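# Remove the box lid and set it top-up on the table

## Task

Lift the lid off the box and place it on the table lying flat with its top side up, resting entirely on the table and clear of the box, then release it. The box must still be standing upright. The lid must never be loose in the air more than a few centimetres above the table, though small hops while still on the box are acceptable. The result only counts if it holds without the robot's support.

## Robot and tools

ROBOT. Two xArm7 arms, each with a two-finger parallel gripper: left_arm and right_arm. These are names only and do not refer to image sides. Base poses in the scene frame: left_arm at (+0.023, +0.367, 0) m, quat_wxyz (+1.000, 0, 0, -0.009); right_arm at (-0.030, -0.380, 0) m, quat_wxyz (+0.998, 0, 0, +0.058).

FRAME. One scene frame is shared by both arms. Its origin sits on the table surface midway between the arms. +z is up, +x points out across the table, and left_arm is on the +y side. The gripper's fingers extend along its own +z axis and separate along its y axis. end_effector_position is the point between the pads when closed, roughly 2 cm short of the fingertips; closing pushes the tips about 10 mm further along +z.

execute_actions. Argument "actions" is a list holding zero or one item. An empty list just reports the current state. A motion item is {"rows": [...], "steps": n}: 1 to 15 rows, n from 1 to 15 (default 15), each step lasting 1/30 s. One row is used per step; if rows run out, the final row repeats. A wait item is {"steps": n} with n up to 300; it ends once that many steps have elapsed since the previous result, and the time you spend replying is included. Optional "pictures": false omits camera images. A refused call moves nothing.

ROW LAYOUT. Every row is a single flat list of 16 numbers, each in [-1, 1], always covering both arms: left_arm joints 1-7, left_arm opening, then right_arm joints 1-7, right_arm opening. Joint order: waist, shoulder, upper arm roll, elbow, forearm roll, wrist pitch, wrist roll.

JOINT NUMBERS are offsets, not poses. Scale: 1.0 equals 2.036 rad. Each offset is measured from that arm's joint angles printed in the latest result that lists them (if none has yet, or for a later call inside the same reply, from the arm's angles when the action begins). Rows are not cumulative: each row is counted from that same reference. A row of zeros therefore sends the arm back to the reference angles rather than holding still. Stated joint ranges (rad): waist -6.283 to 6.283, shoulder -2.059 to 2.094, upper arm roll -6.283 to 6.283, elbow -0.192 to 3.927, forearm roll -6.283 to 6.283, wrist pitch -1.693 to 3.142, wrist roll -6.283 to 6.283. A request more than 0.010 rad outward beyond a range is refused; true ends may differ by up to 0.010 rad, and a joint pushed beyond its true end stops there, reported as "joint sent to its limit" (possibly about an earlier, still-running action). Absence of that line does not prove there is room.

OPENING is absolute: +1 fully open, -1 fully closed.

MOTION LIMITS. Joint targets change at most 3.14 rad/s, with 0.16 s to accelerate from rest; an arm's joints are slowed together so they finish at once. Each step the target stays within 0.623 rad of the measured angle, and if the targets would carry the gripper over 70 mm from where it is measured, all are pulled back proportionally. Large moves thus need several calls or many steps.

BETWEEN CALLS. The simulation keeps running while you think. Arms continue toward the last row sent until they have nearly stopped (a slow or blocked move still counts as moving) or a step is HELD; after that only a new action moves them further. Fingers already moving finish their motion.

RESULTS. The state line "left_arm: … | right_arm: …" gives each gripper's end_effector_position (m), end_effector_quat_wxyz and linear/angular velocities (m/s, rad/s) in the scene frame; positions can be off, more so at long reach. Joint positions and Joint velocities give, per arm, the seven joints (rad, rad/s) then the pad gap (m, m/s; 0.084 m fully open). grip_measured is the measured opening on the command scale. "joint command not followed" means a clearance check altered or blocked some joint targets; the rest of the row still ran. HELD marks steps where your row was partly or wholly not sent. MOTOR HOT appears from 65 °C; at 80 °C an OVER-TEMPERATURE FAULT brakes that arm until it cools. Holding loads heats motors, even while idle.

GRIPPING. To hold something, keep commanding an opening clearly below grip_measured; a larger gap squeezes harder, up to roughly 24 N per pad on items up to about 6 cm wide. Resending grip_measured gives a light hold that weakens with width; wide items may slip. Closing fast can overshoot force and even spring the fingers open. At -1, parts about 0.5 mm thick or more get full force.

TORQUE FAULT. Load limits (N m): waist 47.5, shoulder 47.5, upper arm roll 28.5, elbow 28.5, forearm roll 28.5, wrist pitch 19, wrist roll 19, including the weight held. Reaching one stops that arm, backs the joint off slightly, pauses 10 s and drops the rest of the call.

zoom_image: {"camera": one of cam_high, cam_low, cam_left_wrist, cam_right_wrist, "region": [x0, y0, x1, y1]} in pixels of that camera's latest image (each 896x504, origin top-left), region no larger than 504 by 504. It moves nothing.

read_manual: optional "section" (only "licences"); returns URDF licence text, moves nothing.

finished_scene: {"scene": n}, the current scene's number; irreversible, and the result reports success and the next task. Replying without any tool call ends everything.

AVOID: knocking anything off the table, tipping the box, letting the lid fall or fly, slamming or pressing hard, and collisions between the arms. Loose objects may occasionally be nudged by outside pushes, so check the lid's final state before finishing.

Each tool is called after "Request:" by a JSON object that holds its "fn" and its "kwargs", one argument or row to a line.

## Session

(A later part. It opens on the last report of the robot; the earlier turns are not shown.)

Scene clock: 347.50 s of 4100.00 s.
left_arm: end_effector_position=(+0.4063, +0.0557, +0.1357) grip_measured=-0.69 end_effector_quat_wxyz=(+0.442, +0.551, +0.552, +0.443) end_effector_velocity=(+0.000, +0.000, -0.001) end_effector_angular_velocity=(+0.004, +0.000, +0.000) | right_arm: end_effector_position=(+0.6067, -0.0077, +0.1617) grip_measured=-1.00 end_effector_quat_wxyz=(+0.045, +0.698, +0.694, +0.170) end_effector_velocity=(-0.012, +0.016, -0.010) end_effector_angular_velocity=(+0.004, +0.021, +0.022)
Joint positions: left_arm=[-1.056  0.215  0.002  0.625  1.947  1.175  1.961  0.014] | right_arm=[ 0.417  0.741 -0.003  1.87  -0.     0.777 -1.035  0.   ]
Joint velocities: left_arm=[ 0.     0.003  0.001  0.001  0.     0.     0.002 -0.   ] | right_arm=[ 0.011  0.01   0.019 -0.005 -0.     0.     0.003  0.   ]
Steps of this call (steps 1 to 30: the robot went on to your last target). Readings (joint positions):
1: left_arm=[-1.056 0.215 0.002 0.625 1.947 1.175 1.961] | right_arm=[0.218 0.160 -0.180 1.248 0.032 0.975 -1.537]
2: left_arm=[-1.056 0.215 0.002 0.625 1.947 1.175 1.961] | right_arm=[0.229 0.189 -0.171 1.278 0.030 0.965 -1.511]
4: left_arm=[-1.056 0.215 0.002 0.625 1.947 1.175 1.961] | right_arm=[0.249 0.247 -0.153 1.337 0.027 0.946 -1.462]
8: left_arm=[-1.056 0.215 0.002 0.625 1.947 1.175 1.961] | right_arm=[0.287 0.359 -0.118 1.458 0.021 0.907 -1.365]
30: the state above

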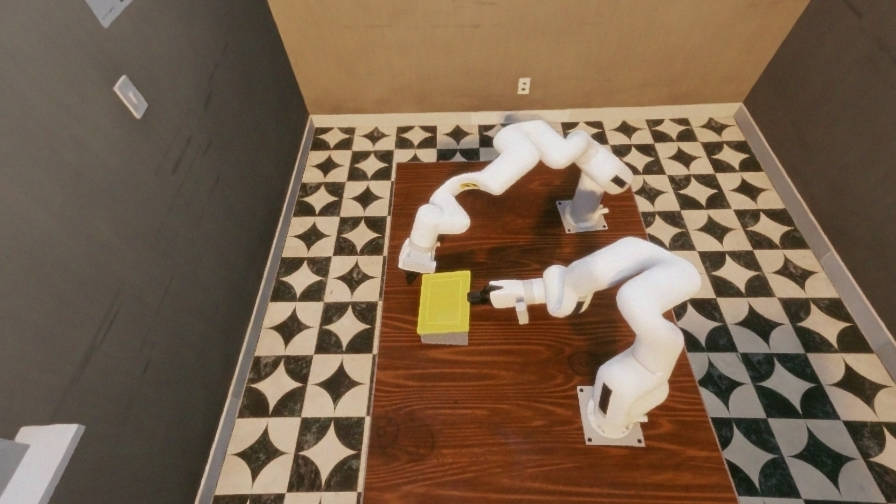

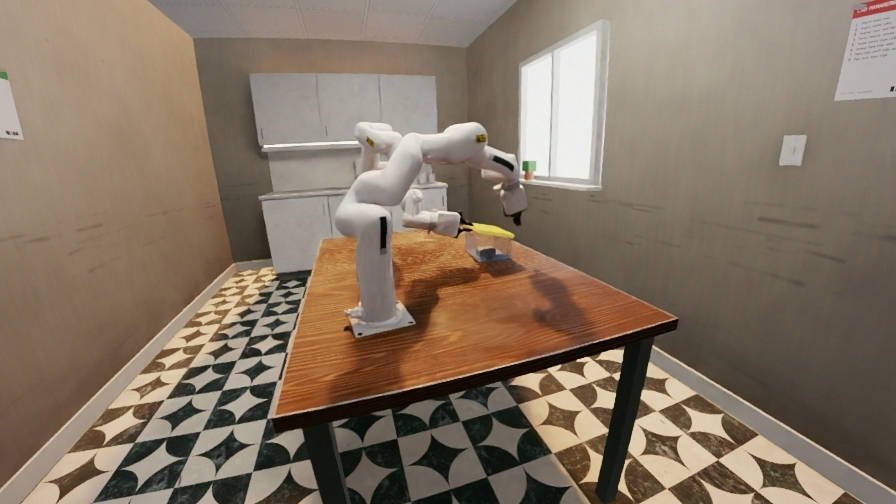

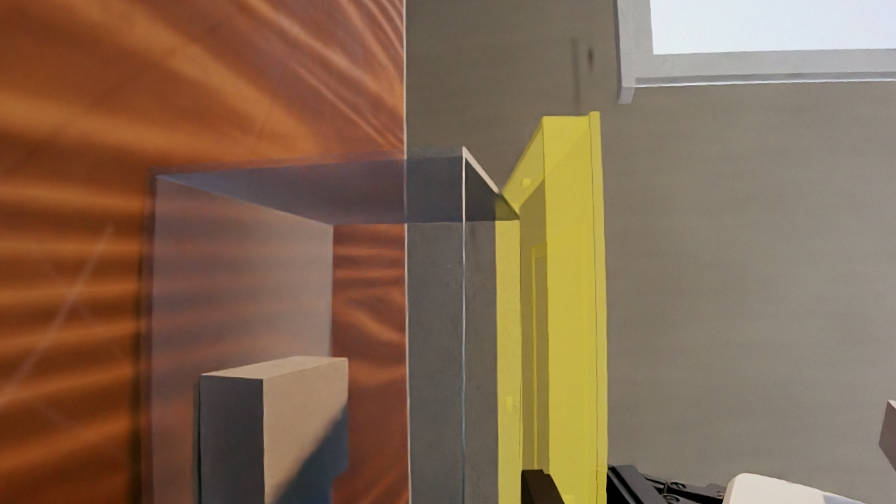

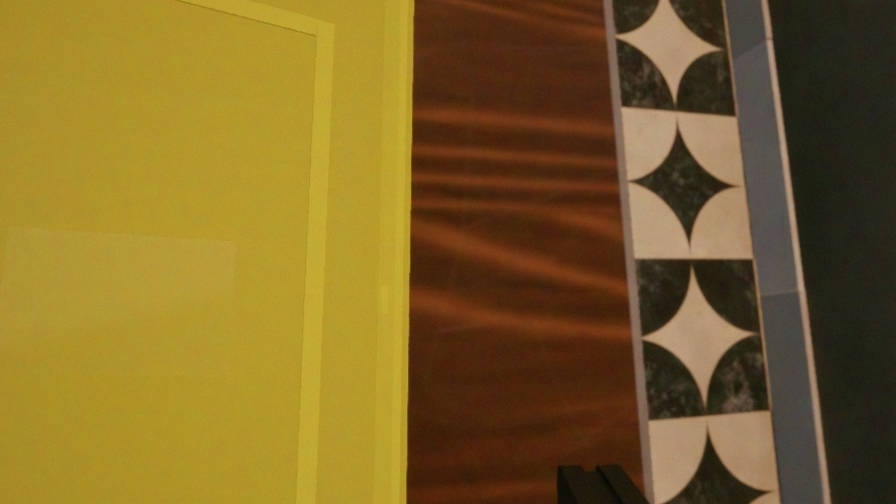

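Request:
{"fn": "execute_actions", "kwargs": {
  "actions": [
    {"rows": [[0,0,0,0,0,0,0,-1, 0.002,0.003,0.0015,-0.012,0,-0.014,0.001,-1],[0,0,0,0,0,0,0,-1, 0.003,0.005,0.0015,-0.024,0,-0.028,0.002,-1],[0,0,0,0,0,0,0,-1, 0.004,0.007,0.0015,-0.036,0,-0.042,0.003,-1],[0,0,0,0,0,0,0,-1, 0.005,0.0085,0.0015,-0.048,0,-0.056,0.0035,-1],[0,0,0,0,0,0,0,-1, 0.0058,0.0101,0.0015,-0.0608,0,-0.0699,0.0044,-1]], "steps": 15}
  ],
  "pictures": false
}}

Request:
{"fn": "execute_actions", "kwargs": {
  "actions": [
    {"steps": 8}
  ]
}}

Request:
{"fn": "zoom_image", "kwargs": {
  "camera": "cam_low",
  "region": [440, 200, 540, 270]
}}

Scene clock: 358.93 s of 4100.00 s.
left_arm: end_effector_position=(+0.4060, +0.0552, +0.1359) grip_measured=-0.69 end_effector_quat_wxyz=(+0.442, +0.552, +0.552, +0.442) end_effector_velocity=(+0.000, +0.002, -0.001) end_effector_angular_velocity=(+0.004, +0.001, +0.002) | right_arm: end_effector_position=(+0.5919, -0.0038, +0.1093) grip_measured=-1.00 end_effector_quat_wxyz=(+0.042, +0.696, +0.696, +0.170) end_effector_velocity=(-0.002, +0.011, +0.009) end_effector_angular_velocity=(+0.016, -0.014, +0.012)
Joint positions: left_arm=[-1.057  0.214  0.001  0.626  1.947  1.175  1.961  0.014] | right_arm=[ 0.429  0.761  0.     1.748  0.     0.635 -1.027  0.   ]
Joint velocities: left_arm=[ 0.001  0.002  0.002 -0.002  0.     0.    -0.     0.   ] | right_arm=[ 0.007 -0.009  0.008  0.002  0.    -0.009  0.001  0.   ]
Steps of this call (steps 1 to 15: the robot went on to your last target; steps 16 to 90: nothing new was sent; then 7.93 s passed at rest; steps 91 to 105: all 15 steps of this action). Readings (joint positions):
91: left_arm=[-1.056 0.215 0.002 0.625 1.947 1.175 1.961] | right_arm=[0.420 0.743 -0.000 1.870 -0.000 0.777 -1.035]
92: left_arm=[-1.056 0.215 0.002 0.625 1.947 1.175 1.961] | right_arm=[0.420 0.743 -0.000 1.867 -0.000 0.772 -1.035]
94: left_arm=[-1.056 0.215 0.002 0.625 1.947 1.175 1.961] | right_arm=[0.422 0.745 -0.001 1.846 0.000 0.744 -1.033]
98: left_arm=[-1.056 0.215 0.002 0.625 1.947 1.175 1.961] | right_arm=[0.428 0.760 -0.000 1.767 -0.000 0.662 -1.028]
105: the state above

Scene clock: 359.20 s of 4100.00 s.
left_arm: end_effector_position=(+0.4062, +0.0555, +0.1357) grip_measured=-0.69 end_effector_quat_wxyz=(+0.442, +0.552, +0.552, +0.443) end_effector_velocity=(+0.000, +0.001, -0.000) end_effector_angular_velocity=(+0.001, -0.001, +0.002) | right_arm: end_effector_position=(+0.5917, -0.0045, +0.1080) grip_measured=-1.00 end_effector_quat_wxyz=(+0.042, +0.696, +0.696, +0.169) end_effector_velocity=(+0.001, +0.000, +0.001) end_effector_angular_velocity=(+0.001, -0.002, -0.000)
Joint positions: left_arm=[-1.056  0.215  0.002  0.625  1.947  1.175  1.961  0.014] | right_arm=[ 0.429  0.762 -0.     1.747 -0.     0.635 -1.026  0.   ]
Joint velocities: left_arm=[ 0.001  0.     0.001 -0.001 -0.     0.001  0.    -0.   ] | right_arm=[-0.     0.    -0.     0.001 -0.    -0.001  0.     0.   ]
Steps of this call (steps 1 to 8: the robot went on to your last target). Readings (joint positions):
1: left_arm=[-1.057 0.214 0.001 0.626 1.947 1.175 1.961] | right_arm=[0.430 0.761 0.000 1.748 0.000 0.635 -1.027]
2: left_arm=[-1.057 0.214 0.002 0.625 1.947 1.175 1.961] | right_arm=[0.430 0.761 0.000 1.748 0.000 0.635 -1.027]
4: left_arm=[-1.057 0.214 0.002 0.625 1.947 1.175 1.961] | right_arm=[0.429 0.761 0.000 1.747 0.000 0.635 -1.027]
8: the state above

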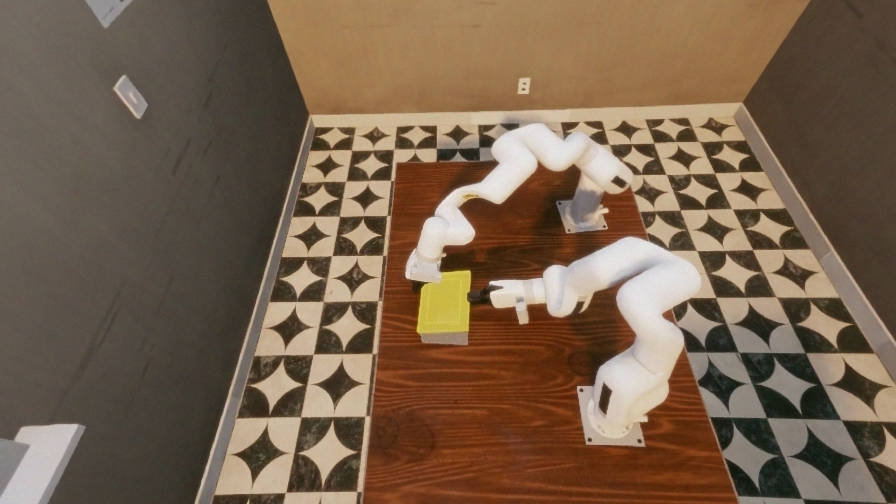

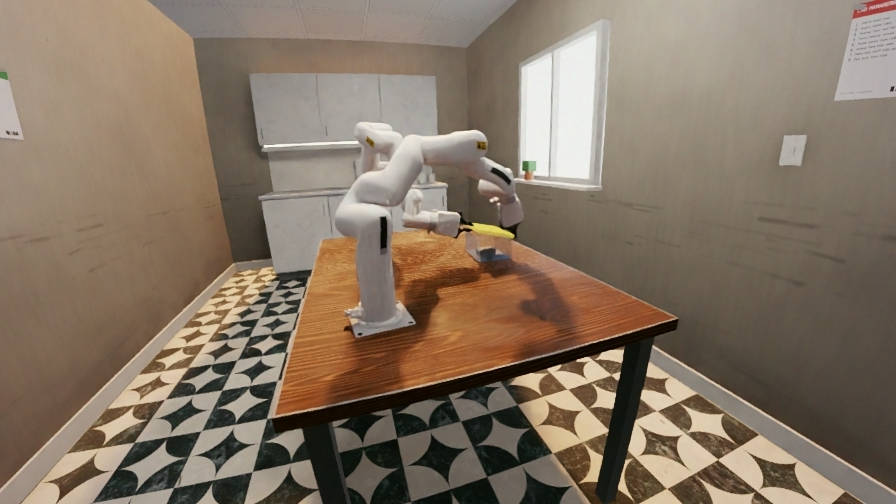

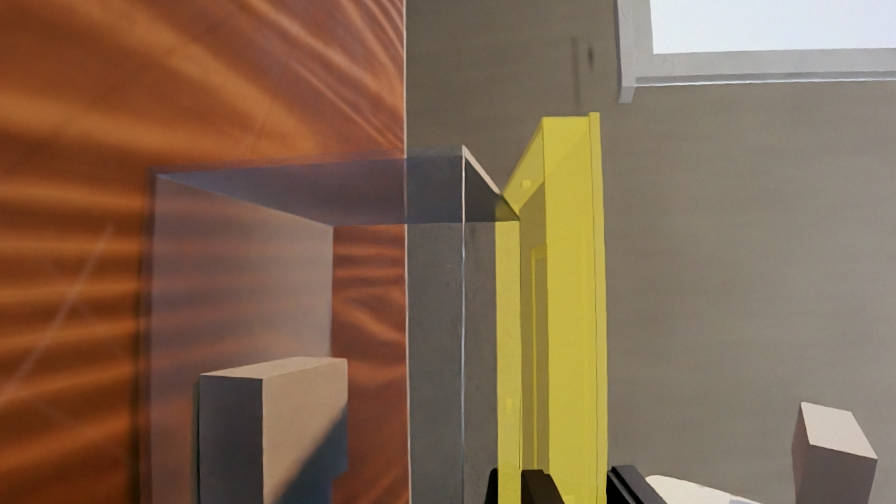

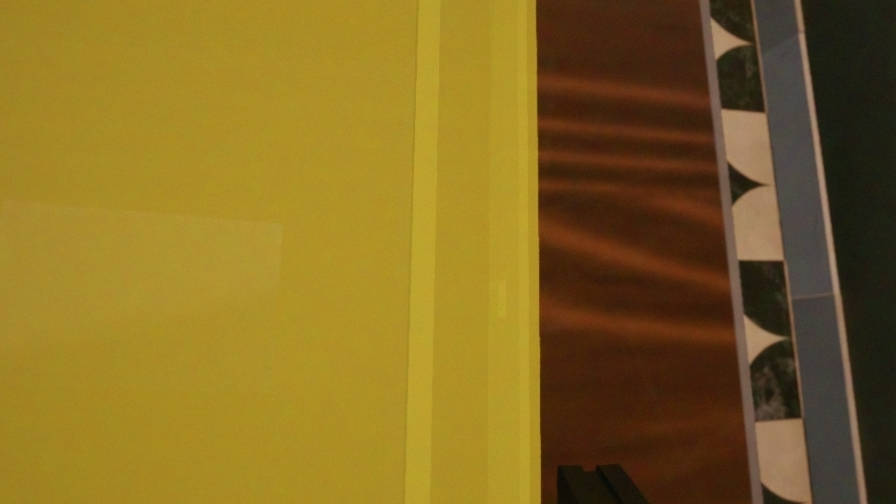

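Region (440, 200, 540, 270) of cam_low's 896x504 image, scaled by 5.040, with more detail than that image has; it fills the top 353 rows of this view, and the rest is white.

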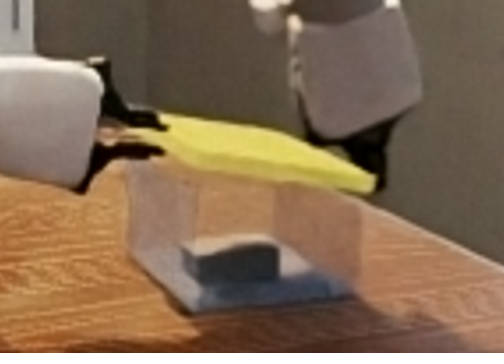

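Request:
{"fn": "execute_actions", "kwargs": {
  "actions": [
    {"rows": [[0,0,0,0,0,0,0,-0.65, 0,0,0,0,0,0,0,-1],[0,0,0,0,0,0,0,-0.6, 0,0,0,0,0,0,0,-1],[0.002,0.001,0,0.0015,0.002,-0.001,0,-0.55, 0,0,0,0,0,0,0,-1],[0.0036,0.0021,0,0.0026,0.0034,-0.0016,-0.0001,-0.55, 0,0,0,0,0,0,0,-1],[0.0072,0.0041,0,0.0052,0.0067,-0.0031,-0.0002,-0.55, 0,0,0,0,0,0,0,-1],[0.0108,0.0062,0,0.0079,0.0101,-0.0047,-0.0003,-0.55, 0,0,0,0,0,0,0,-1],[0.0144,0.0083,0,0.0105,0.0134,-0.0062,-0.0004,-0.55, 0,0,0,0,0,0,0,-1],[0.018,0.0104,0,0.0131,0.0168,-0.0078,-0.0006,-0.55, 0,0,0,0,0,0,0,-1],[0.0215,0.0124,0,0.0157,0.0201,-0.0093,-0.0007,-0.55, 0,0,0,0,0,0,0,-1],[0.0251,0.0145,0,0.0183,0.0235,-0.0109,-0.0008,-0.55, 0,0,0,0,0,0,0,-1],[0.0287,0.0166,0,0.021,0.0268,-0.0124,-0.0009,-0.55, 0,0,0,0,0,0,0,-1],[0.0323,0.0186,0,0.0236,0.0302,-0.014,-0.001,-0.55, 0,0,0,0,0,0,0,-1],[0.0359,0.0207,0,0.0262,0.0335,-0.0155,-0.0011,-0.55, 0,0,0,0,0,0,0,-1]], "steps": 15}
  ],
  "pictures": false
}}

Request:
{"fn": "execute_actions", "kwargs": {
  "actions": [
    {"steps": 10}
  ]
}}

Request:
{"fn": "zoom_image", "kwargs": {
  "camera": "cam_low",
  "region": [440, 200, 540, 270]
}}

Scene clock: 392.90 s of 4100.00 s.
left_arm: end_effector_position=(+0.4307, +0.0553, +0.1335) grip_measured=-0.57 end_effector_quat_wxyz=(+0.442, +0.551, +0.552, +0.443) end_effector_velocity=(+0.067, +0.009, -0.005) end_effector_angular_velocity=(+0.003, -0.007, +0.021) | right_arm: end_effector_position=(+0.5917, -0.0046, +0.1080) grip_measured=-1.00 end_effector_quat_wxyz=(+0.042, +0.696, +0.696, +0.169) end_effector_velocity=(-0.000, -0.000, -0.000) end_effector_angular_velocity=(-0.000, +0.001, +0.000)
Joint positions: left_arm=[-0.993  0.251  0.002  0.672  2.006  1.148  1.959  0.019] | right_arm=[ 0.429  0.762 -0.     1.747 -0.     0.635 -1.026  0.   ]
Joint velocities: left_arm=[ 0.161  0.092  0.012  0.117  0.141 -0.062 -0.003  0.   ] | right_arm=[-0.    -0.001  0.    -0.001  0.     0.    -0.     0.   ]
Steps of this call (steps 1 to 15: the robot went on to your last target; steps 16 to 90: nothing new was sent; then 30.20 s passed at rest; steps 91 to 105: all 15 steps of this action). Readings (joint positions):
91: left_arm=[-1.056 0.215 0.002 0.625 1.947 1.175 1.961] | right_arm=[0.429 0.762 -0.000 1.747 -0.000 0.634 -1.026]
92: left_arm=[-1.056 0.215 0.002 0.625 1.947 1.175 1.961] | right_arm=[0.429 0.762 -0.000 1.747 -0.000 0.635 -1.026]
94: left_arm=[-1.056 0.215 0.002 0.626 1.948 1.175 1.961] | right_arm=[0.429 0.762 -0.000 1.747 -0.000 0.635 -1.026]
98: left_arm=[-1.041 0.224 0.001 0.636 1.962 1.168 1.961] | right_arm=[0.429 0.762 -0.000 1.747 -0.000 0.635 -1.026]
105: the state above

Scene clock: 393.23 s of 4100.00 s.
left_arm: end_effector_position=(+0.4341, +0.0550, +0.1330) grip_measured=-0.57 end_effector_quat_wxyz=(+0.442, +0.552, +0.552, +0.442) end_effector_velocity=(+0.000, +0.001, -0.001) end_effector_angular_velocity=(+0.001, +0.001, +0.001) | right_arm: end_effector_position=(+0.5917, -0.0045, +0.1080) grip_measured=-1.00 end_effector_quat_wxyz=(+0.042, +0.696, +0.696, +0.169) end_effector_velocity=(-0.000, -0.000, -0.000) end_effector_angular_velocity=(-0.000, +0.001, -0.000)
Joint positions: left_arm=[-0.984  0.257  0.002  0.678  2.015  1.144  1.959  0.019] | right_arm=[ 0.429  0.762 -0.     1.747 -0.     0.635 -1.026  0.   ]
Joint velocities: left_arm=[ 0.     0.001  0.002 -0.001  0.001 -0.001 -0.     0.   ] | right_arm=[-0.  0.  0. -0.  0.  0.  0.  0.]
Steps of this call (steps 1 to 10: the robot went on to your last target). Readings (joint positions):
1: left_arm=[-0.989 0.254 0.003 0.675 2.010 1.146 1.959] | right_arm=[0.429 0.762 -0.000 1.747 -0.000 0.635 -1.026]
2: left_arm=[-0.986 0.255 0.003 0.676 2.012 1.145 1.959] | right_arm=[0.429 0.762 -0.000 1.747 -0.000 0.635 -1.026]
4: left_arm=[-0.984 0.256 0.002 0.678 2.014 1.144 1.959] | right_arm=[0.429 0.762 -0.000 1.747 -0.000 0.635 -1.026]
8: left_arm=[-0.984 0.256 0.002 0.678 2.015 1.144 1.959] | right_arm=[0.429 0.762 -0.000 1.747 -0.000 0.635 -1.026]
10: the state above

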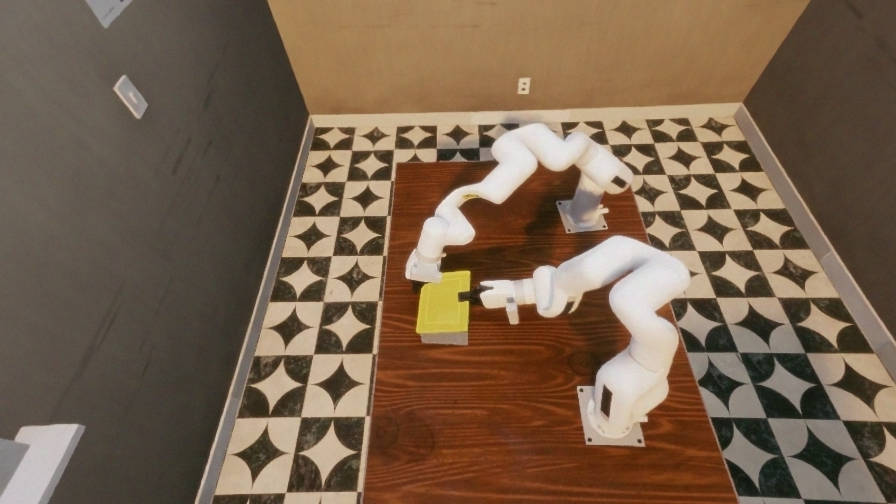

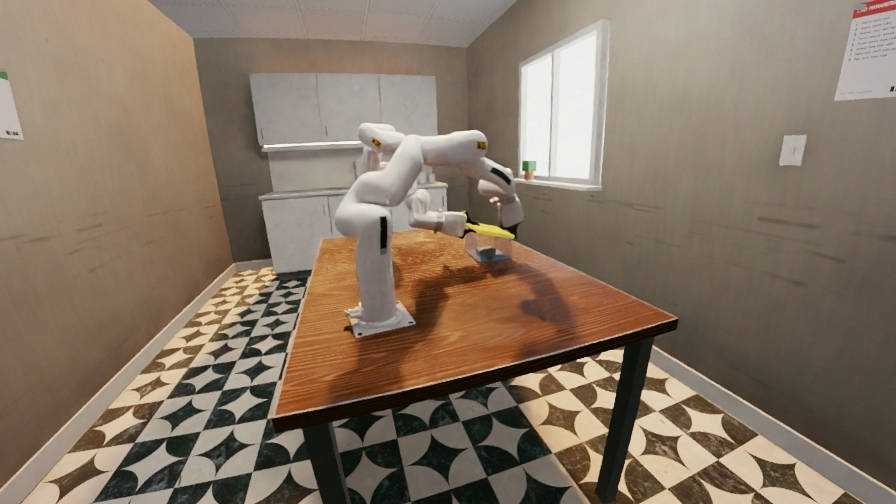

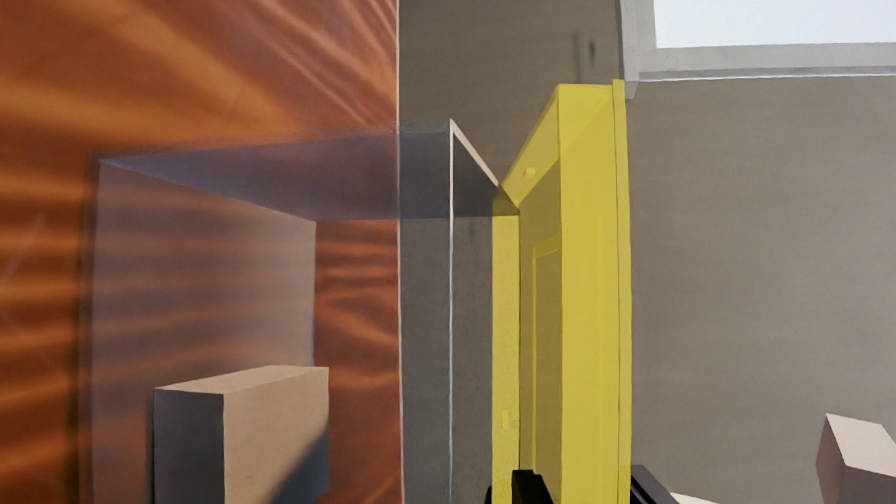

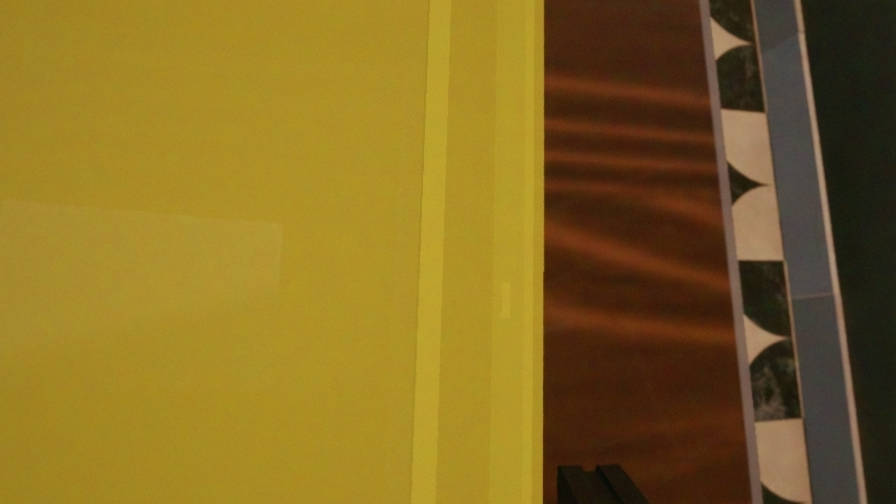

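Region (440, 200, 540, 270) of cam_low's 896x504 image, scaled by 5.040, with more detail than that image has; it fills the top 353 rows of this view, and the rest is white.

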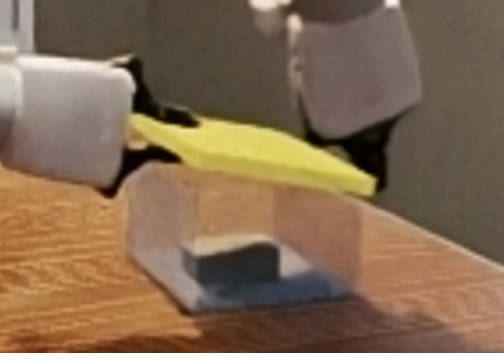

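Request:
{"fn": "execute_actions", "kwargs": {
  "actions": [
    {"rows": [[0,0,0,0,0,0,0,-0.65, 0,0,0,0,0,0,0,-1],[0,0,0,0,0,0,0,-0.72, 0,0,0,0,0,0,0,-1],[0,0,0,0,0,0,0,-0.8, 0,0,0,0,0,0,0,-1],[0,0,0,0,0,0,0,-0.9, 0,0,0,0,0,0,0,-1],[0,0,0,0,0,0,0,-1, -0.001,-0.002,0,0.012,0,0.014,0,-1],[0,0,0,0,0,0,0,-1, -0.002,-0.004,0,0.024,0,0.028,0,-1],[0,0,0,0,0,0,0,-1, -0.003,-0.006,0,0.036,0,0.042,0,-1],[0,0,0,0,0,0,0,-1, -0.004,-0.008,0,0.048,0,0.056,0,-1],[0,0,0,0,0,0,0,-1, -0.005,-0.01,0,0.06,0,0.07,0,-1],[0,0,0,0,0,0,0,-1, -0.005,-0.015,0,0.06,0,0.07,0,-1],[0,0,0,0,0,0,0,-1, -0.01,-0.025,0,0.06,0,0.075,0,-1],[0,0,0,0,0,0,0,-1, -0.03,-0.05,0,0.045,0,0.085,0,-1],[0,0,0,0,0,0,0,-1, -0.05,-0.08,0,0.02,0,0.095,0,-1],[0,0,0,0,0,0,0,-1, -0.08,-0.12,0,-0.02,0,0.11,0,-1],[0,0,0,0,0,0,0,-1, -0.2107,-0.276,0,-0.2195,0,0.179,0,-1]], "steps": 15}
  ],
  "pictures": false
}}

Request:
{"fn": "execute_actions", "kwargs": {
  "actions": [
    {"steps": 25}
  ]
}}

Request:
{"fn": "zoom_image", "kwargs": {
  "camera": "cam_low",
  "region": [440, 200, 540, 270]
}}

Scene clock: 409.50 s of 4100.00 s.
left_arm: end_effector_position=(+0.4343, +0.0550, +0.1333) grip_measured=-0.68 end_effector_quat_wxyz=(+0.443, +0.551, +0.552, +0.443) end_effector_velocity=(-0.000, +0.001, -0.001) end_effector_angular_velocity=(+0.000, +0.002, +0.000) | right_arm: end_effector_position=(+0.6099, -0.0263, +0.1900) grip_measured=-1.00 end_effector_quat_wxyz=(+0.046, +0.709, +0.681, +0.178) end_effector_velocity=(+0.067, -0.421, +0.271) end_effector_angular_velocity=(-0.023, +0.016, -0.546)
Joint positions: left_arm=[-0.984  0.256  0.002  0.679  2.016  1.144  1.959  0.014] | right_arm=[ 0.386  0.676  0.005  1.837  0.     0.791 -1.026  0.   ]
Joint velocities: left_arm=[ 0.     0.001 -0.    -0.002 -0.    -0.001 -0.001  0.   ] | right_arm=[-0.537 -0.808 -0.015 -0.535  0.     0.299  0.     0.   ]
Steps of this call (steps 1 to 15: the robot went on to your last target; steps 16 to 90: nothing new was sent; then 12.77 s passed at rest; steps 91 to 105: all 15 steps of this action). Readings (joint positions):
91: left_arm=[-0.983 0.257 0.002 0.679 2.016 1.144 1.959] | right_arm=[0.429 0.762 -0.000 1.747 -0.000 0.635 -1.026]
92: left_arm=[-0.983 0.257 0.002 0.679 2.016 1.144 1.959] | right_arm=[0.429 0.762 -0.000 1.747 -0.000 0.635 -1.026]
94: left_arm=[-0.984 0.256 0.002 0.679 2.016 1.144 1.959] | right_arm=[0.429 0.762 -0.000 1.747 -0.000 0.634 -1.026]
98: left_arm=[-0.984 0.256 0.002 0.679 2.016 1.144 1.959] | right_arm=[0.427 0.760 0.000 1.771 -0.000 0.668 -1.027]
105: the state above

Scene clock: 410.33 s of 4100.00 s.
left_arm: end_effector_position=(+0.4341, +0.0551, +0.1331) grip_measured=-0.68 end_effector_quat_wxyz=(+0.442, +0.552, +0.552, +0.442) end_effector_velocity=(+0.000, -0.000, +0.000) end_effector_angular_velocity=(+0.000, -0.000, +0.000) | right_arm: end_effector_position=(+0.5178, -0.3143, +0.2145) grip_measured=-1.00 end_effector_quat_wxyz=(+0.022, +0.839, +0.542, +0.045) end_effector_velocity=(-0.010, +0.030, -0.007) end_effector_angular_velocity=(+0.007, +0.022, +0.055)
Joint positions: left_arm=[-0.984  0.257  0.002  0.678  2.015  1.144  1.959  0.014] | right_arm=[ 0.003  0.201  0.002  1.301  0.     0.998 -1.026  0.   ]
Joint velocities: left_arm=[ 0.     0.    -0.     0.001  0.    -0.     0.     0.   ] | right_arm=[ 0.017 -0.001  0.039 -0.016  0.002  0.006 -0.     0.   ]
Steps of this call (steps 1 to 25: the robot went on to your last target). Readings (joint positions):
1: left_arm=[-0.984 0.256 0.002 0.679 2.016 1.144 1.959] | right_arm=[0.367 0.650 0.004 1.816 0.000 0.800 -1.026]
2: left_arm=[-0.984 0.256 0.002 0.679 2.016 1.144 1.959] | right_arm=[0.346 0.626 0.001 1.791 0.000 0.810 -1.026]
4: left_arm=[-0.984 0.256 0.002 0.679 2.016 1.144 1.959] | right_arm=[0.306 0.581 -0.002 1.734 0.000 0.831 -1.026]
8: left_arm=[-0.984 0.256 0.002 0.679 2.016 1.144 1.959] | right_arm=[0.230 0.487 -0.002 1.625 -0.000 0.873 -1.026]
25: the state above

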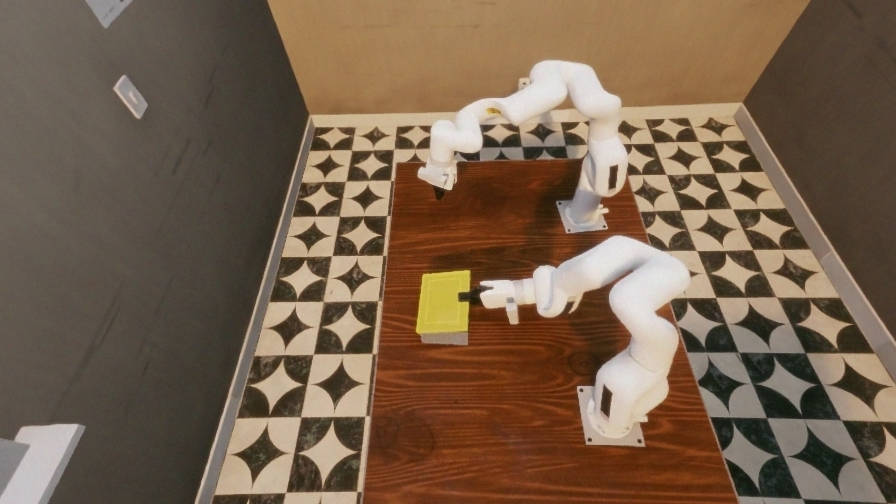

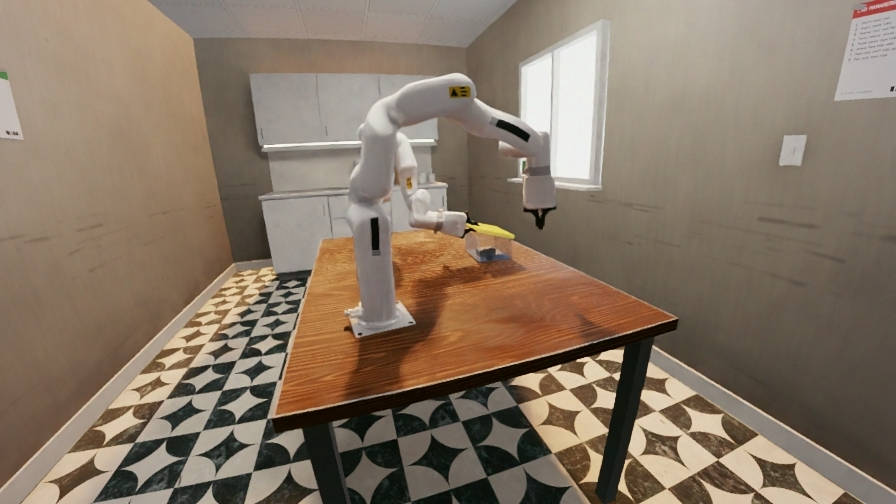

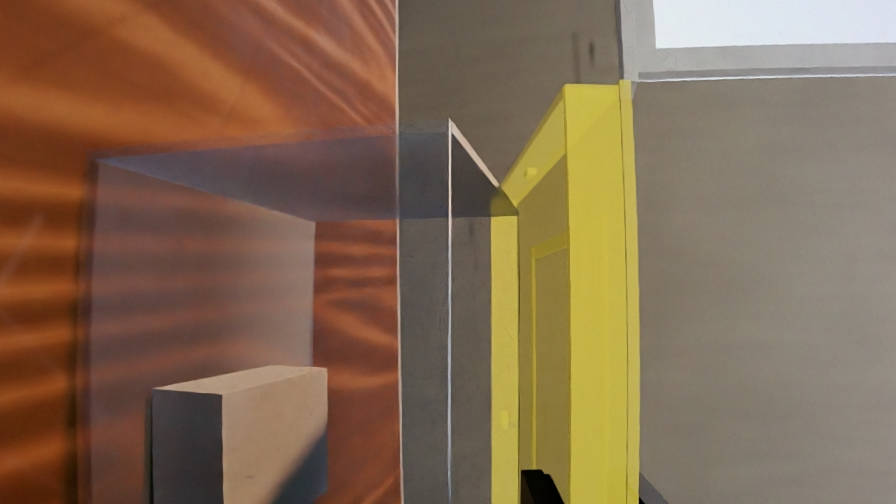

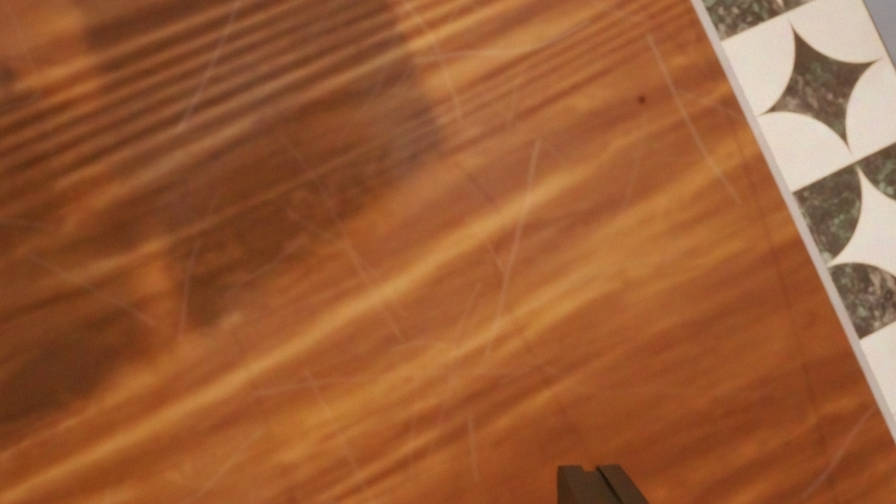

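Region (440, 200, 540, 270) of cam_low's 896x504 image, scaled by 5.040, with more detail than that image has; it fills the top 353 rows of this view, and the rest is white.

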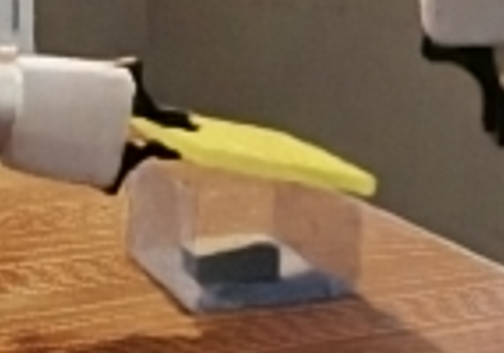

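Request:
{"fn": "execute_actions", "kwargs": {
  "actions": [
    {"rows": [[0.0007,-0.0044,0,-0.0005,-0.0011,-0.002,0.0039,-1, 0,0,0,0,0,0,0,-1],[0.0014,-0.0089,0,-0.0009,-0.0022,-0.0039,0.0077,-1, 0,0,0,0,0,0,0,-1],[0.0021,-0.0133,0,-0.0014,-0.0032,-0.0059,0.0116,-1, 0,0,0,0,0,0,0,-1],[0.0028,-0.0178,0,-0.0018,-0.0043,-0.0078,0.0154,-1, 0,0,0,0,0,0,0,-1],[0.0035,-0.0222,0,-0.0023,-0.0054,-0.0098,0.0193,-1, 0,0,0,0,0,0,0,-1],[0.0042,-0.0266,0,-0.0027,-0.0065,-0.0118,0.0232,-1, 0,0,0,0,0,0,0,-1],[0.0049,-0.0311,0,-0.0032,-0.0076,-0.0137,0.027,-1, 0,0,0,0,0,0,0,-1],[0.0056,-0.0355,0,-0.0036,-0.0086,-0.0157,0.0309,-1, 0,0,0,0,0,0,0,-1],[0.0063,-0.04,0,-0.0041,-0.0097,-0.0176,0.0347,-1, 0,0,0,0,0,0,0,-1],[0.007,-0.0444,0,-0.0045,-0.0108,-0.0196,0.0386,-1, 0,0,0,0,0,0,0,-1]], "steps": 15}
  ],
  "pictures": false
}}

Request:
{"fn": "execute_actions", "kwargs": {
  "actions": [
    {"steps": 10}
  ]
}}

Request:
{"fn": "zoom_image", "kwargs": {
  "camera": "cam_low",
  "region": [440, 195, 540, 270]
}}

Scene clock: 431.50 s of 4100.00 s.
left_arm: end_effector_position=(+0.4372, +0.0544, +0.1635) grip_measured=-0.68 end_effector_quat_wxyz=(+0.443, +0.551, +0.552, +0.442) end_effector_velocity=(-0.002, +0.003, +0.005) end_effector_angular_velocity=(+0.017, +0.011, -0.003) | right_arm: end_effector_position=(+0.5178, -0.3144, +0.2146) grip_measured=-1.00 end_effector_quat_wxyz=(+0.022, +0.839, +0.542, +0.045) end_effector_velocity=(-0.000, +0.001, +0.000) end_effector_angular_velocity=(+0.000, -0.000, +0.002)
Joint positions: left_arm=[-0.97   0.168  0.002  0.67   1.994  1.105  2.035  0.014] | right_arm=[ 0.002  0.201  0.002  1.301  0.     0.998 -1.026  0.   ]
Joint velocities: left_arm=[ 0.006 -0.031 -0.    -0.013 -0.009 -0.019  0.037 -0.   ] | right_arm=[ 0.001  0.     0.001  0.     0.     0.    -0.     0.   ]
Steps of this call (steps 1 to 30: the robot went on to your last target; steps 31 to 90: nothing new was sent; then 17.67 s passed at rest; steps 91 to 105: all 15 steps of this action). Readings (joint positions):
91: left_arm=[-0.984 0.256 0.002 0.678 2.015 1.144 1.959] | right_arm=[0.000 0.200 -0.000 1.300 -0.000 0.999 -1.026]
92: left_arm=[-0.983 0.255 0.002 0.678 2.015 1.143 1.961] | right_arm=[0.001 0.200 -0.000 1.300 -0.000 0.999 -1.026]
94: left_arm=[-0.982 0.246 0.001 0.676 2.013 1.137 1.969] | right_arm=[0.002 0.201 0.001 1.301 0.000 0.999 -1.026]
98: left_arm=[-0.977 0.214 0.001 0.673 2.005 1.123 1.997] | right_arm=[0.003 0.201 0.003 1.301 0.000 0.999 -1.027]
105: the state above

Scene clock: 431.83 s of 4100.00 s.
left_arm: end_effector_position=(+0.4371, +0.0547, +0.1635) grip_measured=-0.68 end_effector_quat_wxyz=(+0.442, +0.552, +0.552, +0.442) end_effector_velocity=(+0.000, +0.000, +0.001) end_effector_angular_velocity=(-0.002, -0.001, +0.001) | right_arm: end_effector_position=(+0.5178, -0.3143, +0.2145) grip_measured=-1.00 end_effector_quat_wxyz=(+0.022, +0.839, +0.542, +0.045) end_effector_velocity=(-0.000, +0.000, -0.000) end_effector_angular_velocity=(+0.000, +0.001, +0.000)
Joint positions: left_arm=[-0.969  0.166  0.002  0.669  1.994  1.104  2.038  0.014] | right_arm=[ 0.003  0.201  0.002  1.301  0.     0.998 -1.026  0.   ]
Joint velocities: left_arm=[ 0.    -0.002  0.001 -0.001 -0.    -0.    -0.001  0.   ] | right_arm=[-0.    -0.     0.    -0.001  0.     0.     0.     0.   ]
Steps of this call (steps 1 to 10: the robot went on to your last target). Readings (joint positions):
1: left_arm=[-0.970 0.167 0.002 0.670 1.994 1.104 2.036] | right_arm=[0.002 0.201 0.002 1.301 0.000 0.998 -1.026]
2: left_arm=[-0.969 0.167 0.002 0.669 1.994 1.104 2.037] | right_arm=[0.003 0.201 0.002 1.301 0.000 0.998 -1.026]
4: left_arm=[-0.969 0.167 0.002 0.669 1.994 1.104 2.037] | right_arm=[0.003 0.201 0.002 1.301 0.000 0.998 -1.026]
8: left_arm=[-0.969 0.167 0.002 0.669 1.994 1.104 2.038] | right_arm=[0.003 0.201 0.002 1.301 0.000 0.998 -1.026]
10: the state above

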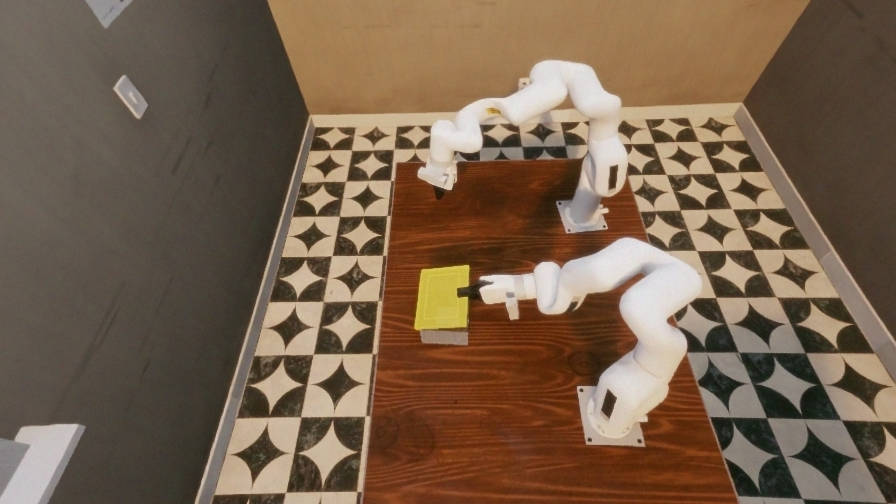

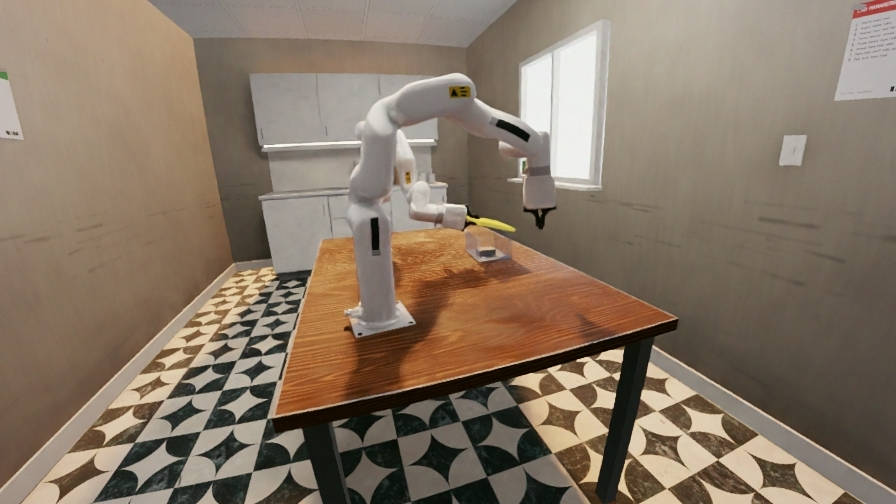

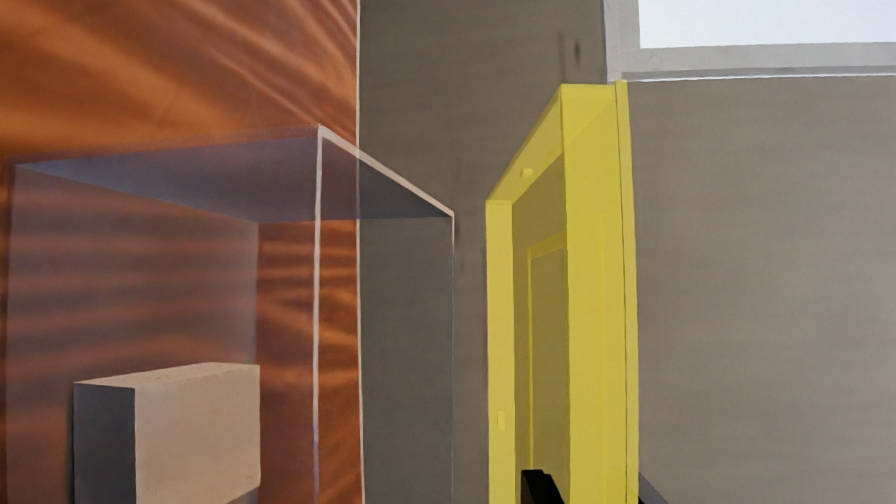

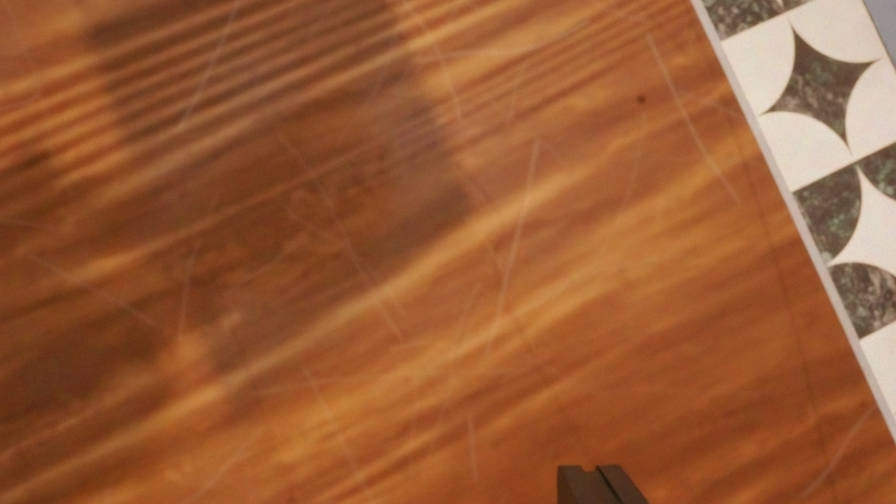

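Region (440, 195, 540, 270) of cam_low's 896x504 image, scaled by 5.040, with more detail than that image has; it fills the top 378 rows of this view, and the rest is white.

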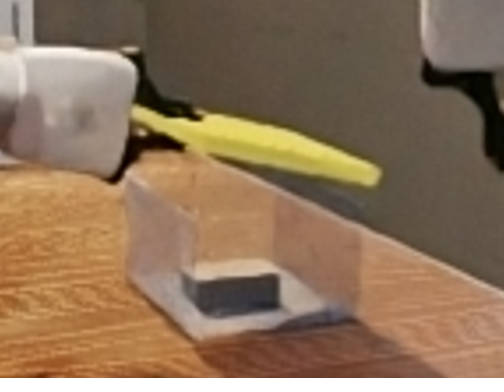

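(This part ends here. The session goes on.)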